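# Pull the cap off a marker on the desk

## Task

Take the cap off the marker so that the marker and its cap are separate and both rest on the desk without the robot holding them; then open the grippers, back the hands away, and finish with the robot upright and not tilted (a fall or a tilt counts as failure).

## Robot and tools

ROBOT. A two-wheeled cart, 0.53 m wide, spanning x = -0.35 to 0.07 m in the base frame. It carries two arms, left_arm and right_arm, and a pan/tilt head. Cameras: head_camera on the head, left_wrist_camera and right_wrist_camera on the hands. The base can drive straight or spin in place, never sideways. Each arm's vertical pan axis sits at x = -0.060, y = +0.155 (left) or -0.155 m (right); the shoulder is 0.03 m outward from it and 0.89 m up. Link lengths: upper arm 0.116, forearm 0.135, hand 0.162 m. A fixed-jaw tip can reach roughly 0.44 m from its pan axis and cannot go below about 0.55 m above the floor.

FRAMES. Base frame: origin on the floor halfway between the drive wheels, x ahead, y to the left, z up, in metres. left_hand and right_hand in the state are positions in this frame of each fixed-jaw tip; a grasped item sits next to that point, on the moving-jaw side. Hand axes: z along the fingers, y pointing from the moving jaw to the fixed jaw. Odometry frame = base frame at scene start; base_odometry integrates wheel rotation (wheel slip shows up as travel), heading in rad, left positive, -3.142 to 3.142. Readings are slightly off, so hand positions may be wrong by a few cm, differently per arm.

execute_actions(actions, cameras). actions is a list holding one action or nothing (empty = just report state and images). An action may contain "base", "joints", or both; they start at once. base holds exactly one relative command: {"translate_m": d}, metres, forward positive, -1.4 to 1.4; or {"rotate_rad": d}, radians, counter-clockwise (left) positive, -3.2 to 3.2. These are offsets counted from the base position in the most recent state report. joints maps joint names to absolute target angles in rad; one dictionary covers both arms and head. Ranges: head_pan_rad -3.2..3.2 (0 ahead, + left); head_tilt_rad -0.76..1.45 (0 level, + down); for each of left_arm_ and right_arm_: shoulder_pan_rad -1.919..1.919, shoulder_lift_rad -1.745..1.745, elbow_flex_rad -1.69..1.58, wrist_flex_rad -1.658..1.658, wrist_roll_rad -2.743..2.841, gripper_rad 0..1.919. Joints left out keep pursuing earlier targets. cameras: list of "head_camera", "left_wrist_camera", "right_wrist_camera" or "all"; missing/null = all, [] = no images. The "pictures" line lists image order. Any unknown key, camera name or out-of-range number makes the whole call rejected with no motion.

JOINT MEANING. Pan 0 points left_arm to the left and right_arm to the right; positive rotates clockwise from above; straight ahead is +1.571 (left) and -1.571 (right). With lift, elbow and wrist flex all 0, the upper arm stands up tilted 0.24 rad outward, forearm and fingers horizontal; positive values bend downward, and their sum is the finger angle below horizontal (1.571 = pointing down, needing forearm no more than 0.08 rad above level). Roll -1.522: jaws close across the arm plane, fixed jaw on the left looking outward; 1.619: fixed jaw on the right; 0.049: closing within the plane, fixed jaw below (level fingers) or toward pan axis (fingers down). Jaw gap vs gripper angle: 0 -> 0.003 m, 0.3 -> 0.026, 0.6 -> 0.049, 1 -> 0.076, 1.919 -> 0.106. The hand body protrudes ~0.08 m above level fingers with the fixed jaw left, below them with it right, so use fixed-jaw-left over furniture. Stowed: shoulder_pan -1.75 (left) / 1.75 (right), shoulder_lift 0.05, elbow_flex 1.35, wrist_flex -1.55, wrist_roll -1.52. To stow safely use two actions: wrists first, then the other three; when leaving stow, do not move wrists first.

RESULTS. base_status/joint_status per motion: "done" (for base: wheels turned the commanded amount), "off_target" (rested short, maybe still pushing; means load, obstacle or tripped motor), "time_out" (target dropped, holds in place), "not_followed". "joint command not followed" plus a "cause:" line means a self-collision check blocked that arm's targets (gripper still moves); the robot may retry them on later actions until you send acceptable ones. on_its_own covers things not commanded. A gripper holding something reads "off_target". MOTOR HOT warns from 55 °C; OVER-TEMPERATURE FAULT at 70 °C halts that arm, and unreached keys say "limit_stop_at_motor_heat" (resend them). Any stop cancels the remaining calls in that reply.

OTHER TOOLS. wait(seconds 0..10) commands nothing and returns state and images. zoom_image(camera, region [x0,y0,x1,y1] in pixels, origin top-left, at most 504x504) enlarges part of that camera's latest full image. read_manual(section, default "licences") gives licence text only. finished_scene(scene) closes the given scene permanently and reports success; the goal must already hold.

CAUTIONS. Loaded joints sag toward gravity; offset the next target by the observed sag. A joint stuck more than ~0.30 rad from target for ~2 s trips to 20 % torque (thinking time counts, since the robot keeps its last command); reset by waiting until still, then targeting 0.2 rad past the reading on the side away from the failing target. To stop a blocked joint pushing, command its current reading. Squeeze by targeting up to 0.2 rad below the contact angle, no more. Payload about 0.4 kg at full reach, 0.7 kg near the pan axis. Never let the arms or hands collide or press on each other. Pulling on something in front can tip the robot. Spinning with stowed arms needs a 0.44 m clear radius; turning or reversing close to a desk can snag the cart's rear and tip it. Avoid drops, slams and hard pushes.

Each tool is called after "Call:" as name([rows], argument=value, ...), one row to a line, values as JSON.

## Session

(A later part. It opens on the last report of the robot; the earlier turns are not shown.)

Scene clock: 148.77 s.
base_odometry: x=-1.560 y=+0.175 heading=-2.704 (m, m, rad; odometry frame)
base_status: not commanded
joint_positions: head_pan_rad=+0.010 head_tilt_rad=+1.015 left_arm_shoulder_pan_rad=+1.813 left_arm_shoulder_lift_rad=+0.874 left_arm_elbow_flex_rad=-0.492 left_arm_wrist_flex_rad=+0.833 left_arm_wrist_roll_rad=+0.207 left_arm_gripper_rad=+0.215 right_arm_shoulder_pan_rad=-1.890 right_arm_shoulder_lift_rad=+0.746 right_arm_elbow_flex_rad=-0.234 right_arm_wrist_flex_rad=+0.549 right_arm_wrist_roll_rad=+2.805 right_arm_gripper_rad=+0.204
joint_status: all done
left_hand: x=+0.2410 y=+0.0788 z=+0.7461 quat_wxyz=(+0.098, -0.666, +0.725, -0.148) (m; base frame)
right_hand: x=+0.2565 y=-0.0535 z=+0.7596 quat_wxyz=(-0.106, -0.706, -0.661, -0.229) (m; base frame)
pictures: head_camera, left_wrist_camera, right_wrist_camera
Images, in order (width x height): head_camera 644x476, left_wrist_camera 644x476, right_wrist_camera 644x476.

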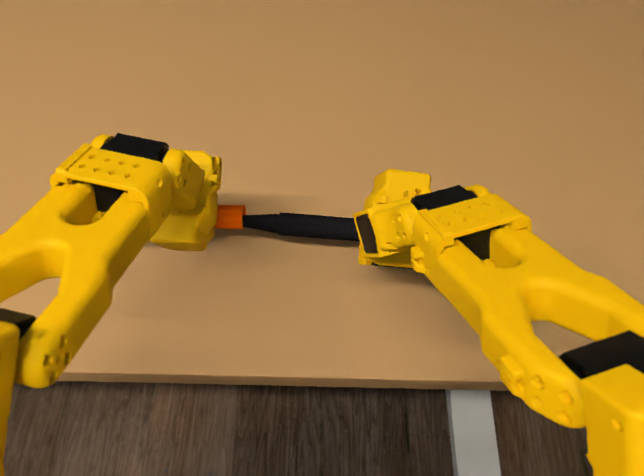

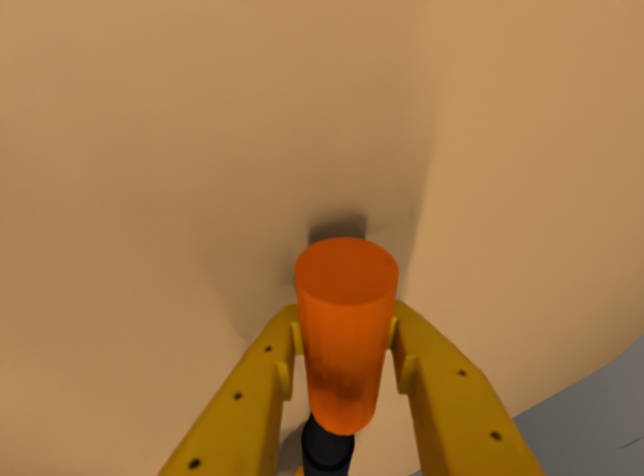

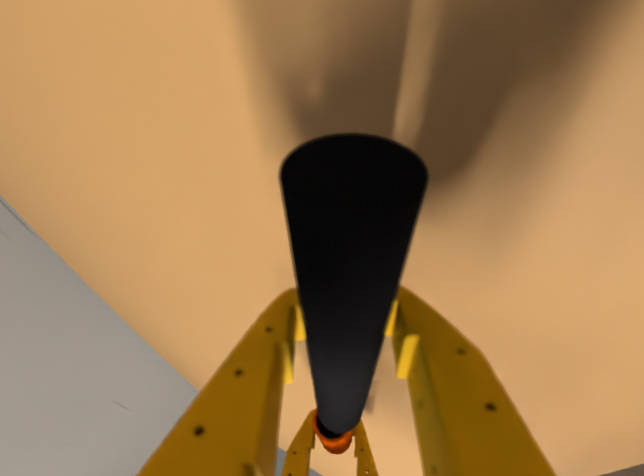

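Coming off.

Call:
execute_actions([
  {"joints":{"left_arm_shoulder_pan_rad":1.6,"left_arm_wrist_roll_rad":0.1,"head_pan_rad":0.1}},
])

Scene clock: 150.67 s.
base_odometry: x=-1.560 y=+0.175 heading=-2.704 (m, m, rad; odometry frame)
base_status: not commanded
joint_positions: head_pan_rad=+0.090 head_tilt_rad=+1.015 left_arm_shoulder_pan_rad=+1.609 left_arm_shoulder_lift_rad=+0.874 left_arm_elbow_flex_rad=-0.492 left_arm_wrist_flex_rad=+0.833 left_arm_wrist_roll_rad=+0.109 left_arm_gripper_rad=+0.215 right_arm_shoulder_pan_rad=-1.890 right_arm_shoulder_lift_rad=+0.746 right_arm_elbow_flex_rad=-0.234 right_arm_wrist_flex_rad=+0.549 right_arm_wrist_roll_rad=+2.805 right_arm_gripper_rad=+0.204
joint_status: all done
left_hand: x=+0.2501 y=+0.1421 z=+0.7460 quat_wxyz=(+0.119, -0.703, +0.688, -0.131) (m; base frame)
right_hand: x=+0.2565 y=-0.0535 z=+0.7596 quat_wxyz=(-0.106, -0.706, -0.661, -0.229) (m; base frame)
pictures: head_camera, left_wrist_camera, right_wrist_camera
Images, in order (width x height): head_camera 644x476, left_wrist_camera 644x476, right_wrist_camera 644x476.

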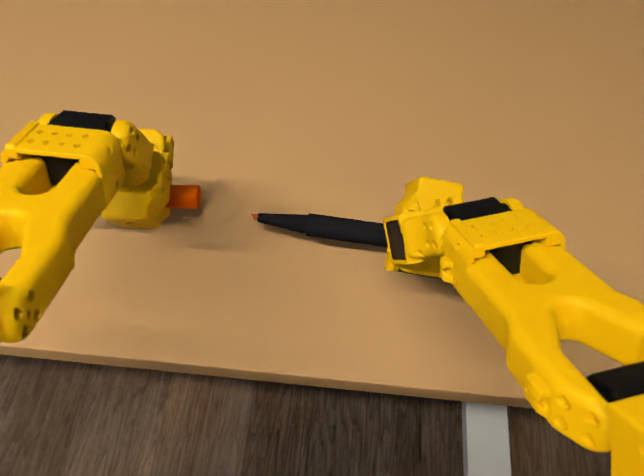

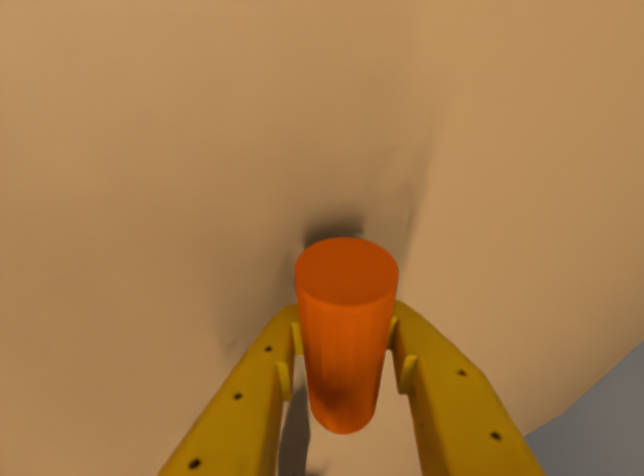

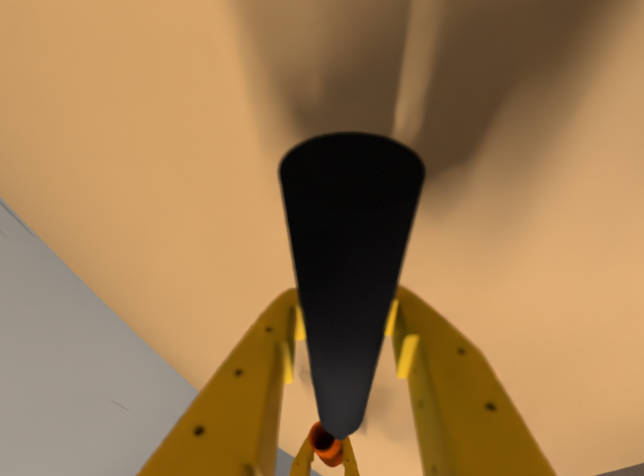

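Call:
execute_actions([
  {"joints":{"left_arm_shoulder_pan_rad":1.5,"left_arm_wrist_roll_rad":1.2,"left_arm_wrist_flex_rad":1.15,"right_arm_shoulder_pan_rad":-1.65,"right_arm_elbow_flex_rad":-0.4,"right_arm_wrist_flex_rad":0.95,"right_arm_wrist_roll_rad":1.62,"head_pan_rad":-0.1}},
])

Scene clock: 159.87 s.
base_odometry: x=-1.560 y=+0.175 heading=-2.704 (m, m, rad; odometry frame)
base_status: not commanded
joint_positions: head_pan_rad=-0.090 head_tilt_rad=+1.015 left_arm_shoulder_pan_rad=+1.510 left_arm_shoulder_lift_rad=+0.873 left_arm_elbow_flex_rad=-0.492 left_arm_wrist_flex_rad=+1.139 left_arm_wrist_roll_rad=+1.191 left_arm_gripper_rad=+0.215 right_arm_shoulder_pan_rad=-1.660 right_arm_shoulder_lift_rad=+0.749 right_arm_elbow_flex_rad=-0.368 right_arm_wrist_flex_rad=+0.942 right_arm_wrist_roll_rad=+1.627 right_arm_gripper_rad=+0.204
joint_status: all done
left_hand: x=+0.2068 y=+0.1639 z=+0.7391 quat_wxyz=(+0.006, -0.983, +0.183, -0.025) (m; base frame)
right_hand: x=+0.2338 y=-0.1369 z=+0.7564 quat_wxyz=(+0.005, -0.991, -0.048, -0.123) (m; base frame)
pictures: head_camera, left_wrist_camera, right_wrist_camera
Images, in order (width x height): head_camera 644x476, left_wrist_camera 644x476, right_wrist_camera 644x476.

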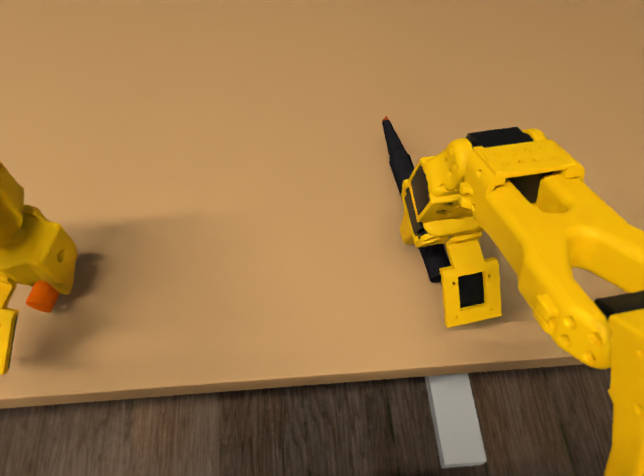

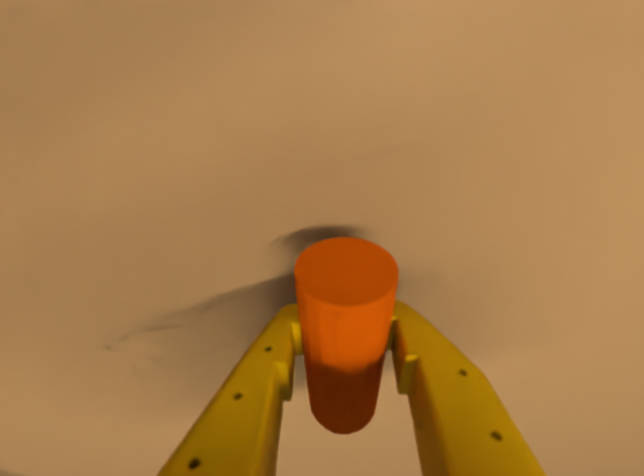

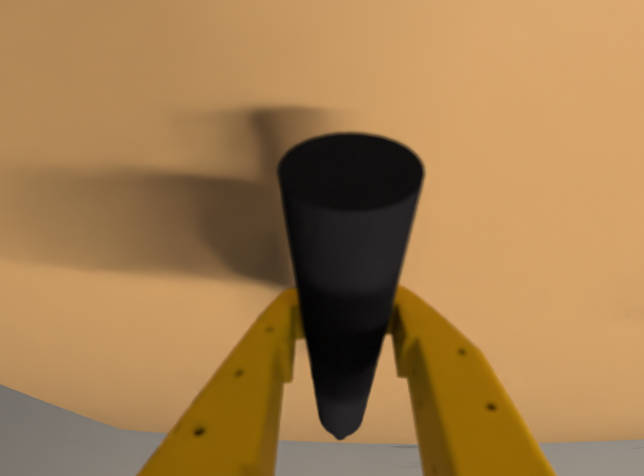

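Call:
execute_actions([
  {"joints":{"left_arm_shoulder_lift_rad":0.907,"right_arm_shoulder_lift_rad":0.806,"right_arm_wrist_flex_rad":0.865}},
])

Scene clock: 162.27 s.
base_odometry: x=-1.560 y=+0.175 heading=-2.704 (m, m, rad; odometry frame)
base_status: not commanded
joint_positions: head_pan_rad=-0.090 head_tilt_rad=+1.015 left_arm_shoulder_pan_rad=+1.510 left_arm_shoulder_lift_rad=+0.926 left_arm_elbow_flex_rad=-0.492 left_arm_wrist_flex_rad=+1.139 left_arm_wrist_roll_rad=+1.191 left_arm_gripper_rad=+0.215 right_arm_shoulder_pan_rad=-1.660 right_arm_shoulder_lift_rad=+0.826 right_arm_elbow_flex_rad=-0.369 right_arm_wrist_flex_rad=+0.877 right_arm_wrist_roll_rad=+1.627 right_arm_gripper_rad=+0.204
joint_status: all done
left_hand: x=+0.1982 y=+0.1633 z=+0.7266 quat_wxyz=(+0.000, -0.983, +0.183, +0.001) (m; base frame)
right_hand: x=+0.2330 y=-0.1370 z=+0.7389 quat_wxyz=(+0.005, -0.992, -0.048, -0.118) (m; base frame)
pictures: head_camera, left_wrist_camera, right_wrist_camera
Images, in order (width x height): head_camera 644x476, left_wrist_camera 644x476, right_wrist_camera 644x476.

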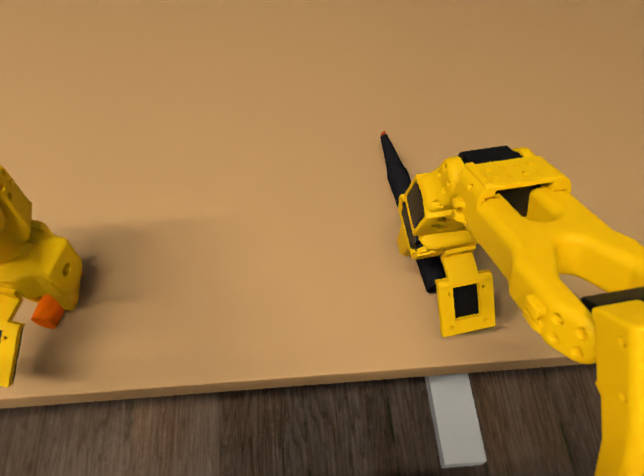

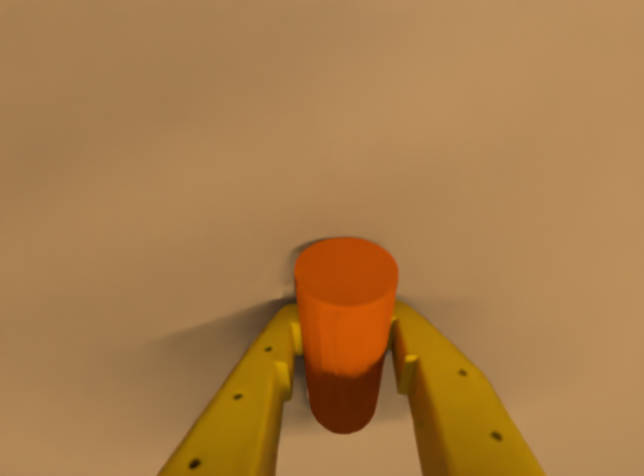

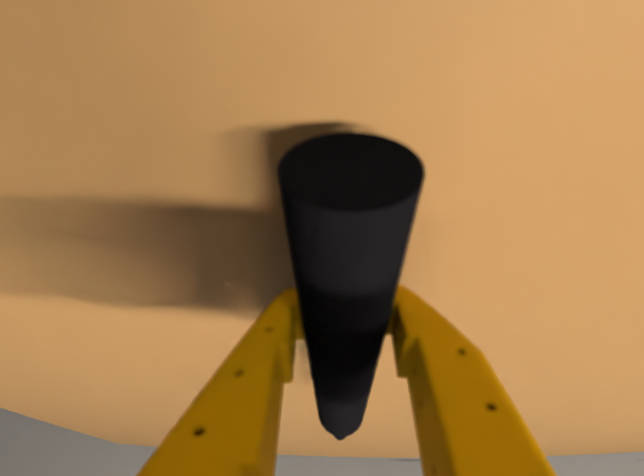

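Call:
execute_actions([
  {"joints":{"left_arm_gripper_rad":0.5,"right_arm_shoulder_lift_rad":0.85,"right_arm_wrist_flex_rad":0.825}},
])

Scene clock: 164.27 s.
base_odometry: x=-1.560 y=+0.175 heading=-2.704 (m, m, rad; odometry frame)
base_status: not commanded
joint_positions: head_pan_rad=-0.090 head_tilt_rad=+1.015 left_arm_shoulder_pan_rad=+1.510 left_arm_shoulder_lift_rad=+0.926 left_arm_elbow_flex_rad=-0.492 left_arm_wrist_flex_rad=+1.139 left_arm_wrist_roll_rad=+1.191 left_arm_gripper_rad=+0.488 right_arm_shoulder_pan_rad=-1.660 right_arm_shoulder_lift_rad=+0.864 right_arm_elbow_flex_rad=-0.371 right_arm_wrist_flex_rad=+0.841 right_arm_wrist_roll_rad=+1.627 right_arm_gripper_rad=+0.204
joint_status: all done
left_hand: x=+0.1982 y=+0.1633 z=+0.7266 quat_wxyz=(+0.000, -0.983, +0.183, +0.001) (m; base frame)
right_hand: x=+0.2329 y=-0.1370 z=+0.7305 quat_wxyz=(+0.005, -0.992, -0.048, -0.118) (m; base frame)
pictures: head_camera, left_wrist_camera, right_wrist_camera
Images, in order (width x height): head_camera 644x476, left_wrist_camera 644x476, right_wrist_camera 644x476.

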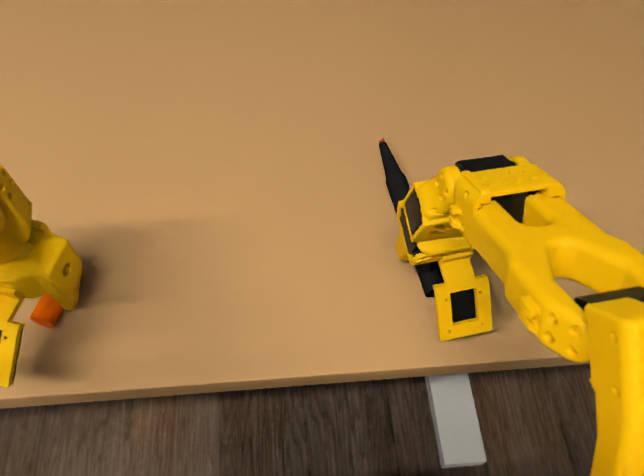

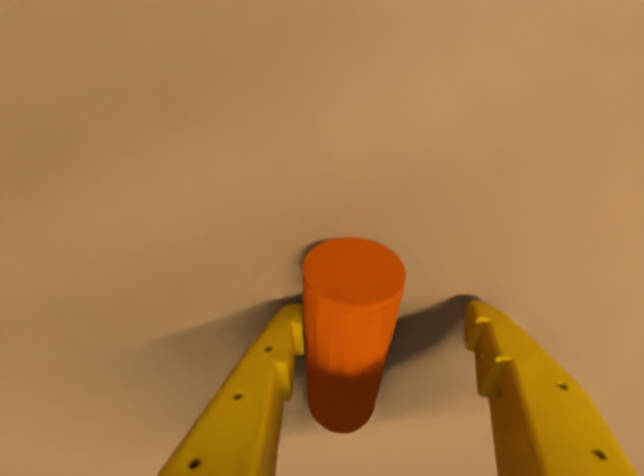

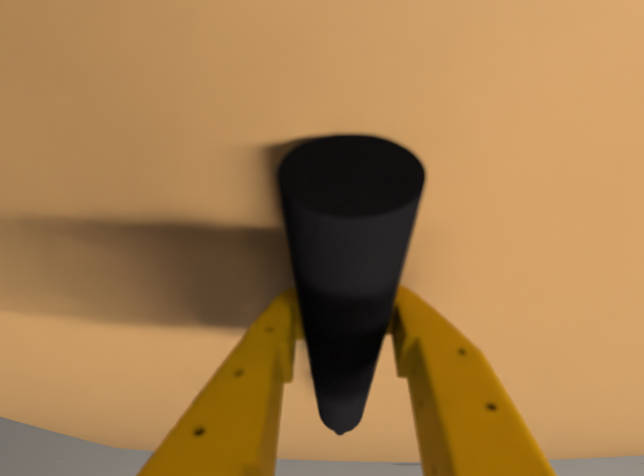

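Touching the desk. Release and lift.

Call:
execute_actions([
  {"joints":{"right_arm_gripper_rad":0.5,"left_arm_shoulder_lift_rad":0.6,"left_arm_wrist_flex_rad":1.43}},
], cameras=["right_wrist_camera"])

Call:
execute_actions([
  {"joints":{"right_arm_shoulder_lift_rad":0.5,"right_arm_wrist_flex_rad":1.15,"left_arm_shoulder_lift_rad":0.4,"head_pan_rad":0,"head_tilt_rad":0.7}},
], cameras=[])

Call:
execute_actions([
  {"base":{"translate_m":-0.35},"joints":{"right_arm_shoulder_lift_rad":-0.3,"left_arm_shoulder_lift_rad":-0.3,"left_arm_elbow_flex_rad":0.2,"right_arm_elbow_flex_rad":0.2,"left_arm_shoulder_pan_rad":1.0,"right_arm_shoulder_pan_rad":-1.0}},
], cameras=["head_camera"])

Scene clock: 171.00 s.
base_odometry: x=-1.560 y=+0.175 heading=-2.704 (m, m, rad; odometry frame)
base_status: not commanded
joint_positions: head_pan_rad=-0.090 head_tilt_rad=+1.015 left_arm_shoulder_pan_rad=+1.510 left_arm_shoulder_lift_rad=+0.650 left_arm_elbow_flex_rad=-0.492 left_arm_wrist_flex_rad=+1.420 left_arm_wrist_roll_rad=+1.191 left_arm_gripper_rad=+0.489 right_arm_shoulder_pan_rad=-1.660 right_arm_shoulder_lift_rad=+0.867 right_arm_elbow_flex_rad=-0.371 right_arm_wrist_flex_rad=+0.837 right_arm_wrist_roll_rad=+1.627 right_arm_gripper_rad=+0.488
joint_status: all done
left_hand: x=+0.1906 y=+0.1629 z=+0.7900 quat_wxyz=(-0.001, -0.983, +0.183, +0.004) (m; base frame)
right_hand: x=+0.2329 y=-0.1370 z=+0.7298 quat_wxyz=(+0.005, -0.992, -0.048, -0.118) (m; base frame)
pictures: right_wrist_camera
Images, in order (width x height): right_wrist_camera 644x476.

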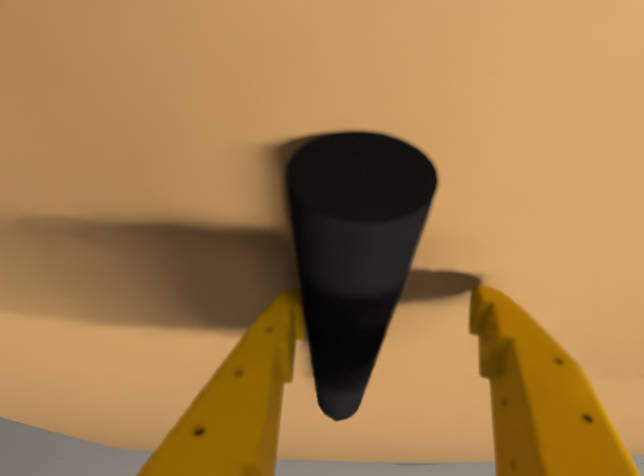

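Scene clock: 172.00 s.
base_odometry: x=-1.560 y=+0.175 heading=-2.704 (m, m, rad; odometry frame)
base_status: not commanded
joint_positions: head_pan_rad=-0.010 head_tilt_rad=+0.714 left_arm_shoulder_pan_rad=+1.510 left_arm_shoulder_lift_rad=+0.446 left_arm_elbow_flex_rad=-0.492 left_arm_wrist_flex_rad=+1.422 left_arm_wrist_roll_rad=+1.191 left_arm_gripper_rad=+0.489 right_arm_shoulder_pan_rad=-1.660 right_arm_shoulder_lift_rad=+0.562 right_arm_elbow_flex_rad=-0.372 right_arm_wrist_flex_rad=+1.141 right_arm_wrist_roll_rad=+1.627 right_arm_gripper_rad=+0.488
joint_status: all done
left_hand: x=+0.2068 y=+0.1639 z=+0.8367 quat_wxyz=(+0.024, -0.978, +0.182, -0.094) (m; base frame)
right_hand: x=+0.2255 y=-0.1376 z=+0.7981 quat_wxyz=(+0.005, -0.992, -0.048, -0.120) (m; base frame)
pictures: none
No camera images: the call's "cameras" was empty. Leave "cameras" out to get every camera's image.

Scene clock: 174.60 s.
base_odometry: x=-1.242 y=+0.323 heading=-2.704 (m, m, rad; odometry frame)
base_status: done
joint_positions: head_pan_rad=-0.010 head_tilt_rad=+0.714 left_arm_shoulder_pan_rad=+1.010 left_arm_shoulder_lift_rad=-0.272 left_arm_elbow_flex_rad=+0.203 left_arm_wrist_flex_rad=+1.422 left_arm_wrist_roll_rad=+1.191 left_arm_gripper_rad=+0.489 right_arm_shoulder_pan_rad=-1.011 right_arm_shoulder_lift_rad=-0.260 right_arm_elbow_flex_rad=+0.205 right_arm_wrist_flex_rad=+1.143 right_arm_wrist_roll_rad=+1.627 right_arm_gripper_rad=+0.488
joint_status: all done
left_hand: x=+0.1074 y=+0.2514 z=+0.8670 quat_wxyz=(+0.052, -0.992, -0.066, -0.096) (m; base frame)
right_hand: x=+0.1372 y=-0.2881 z=+0.8807 quat_wxyz=(-0.067, -0.934, +0.265, -0.230) (m; base frame)
pictures: head_camera
Images, in order (width x height): head_camera 644x476.

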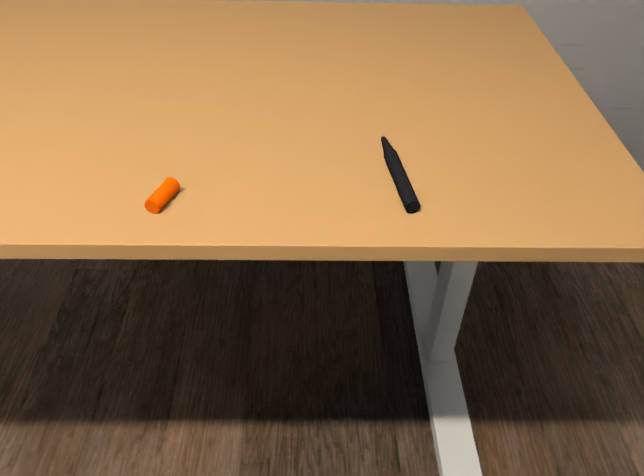

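Call:
finished_scene(scene=1)

The scene is finished: the task was done.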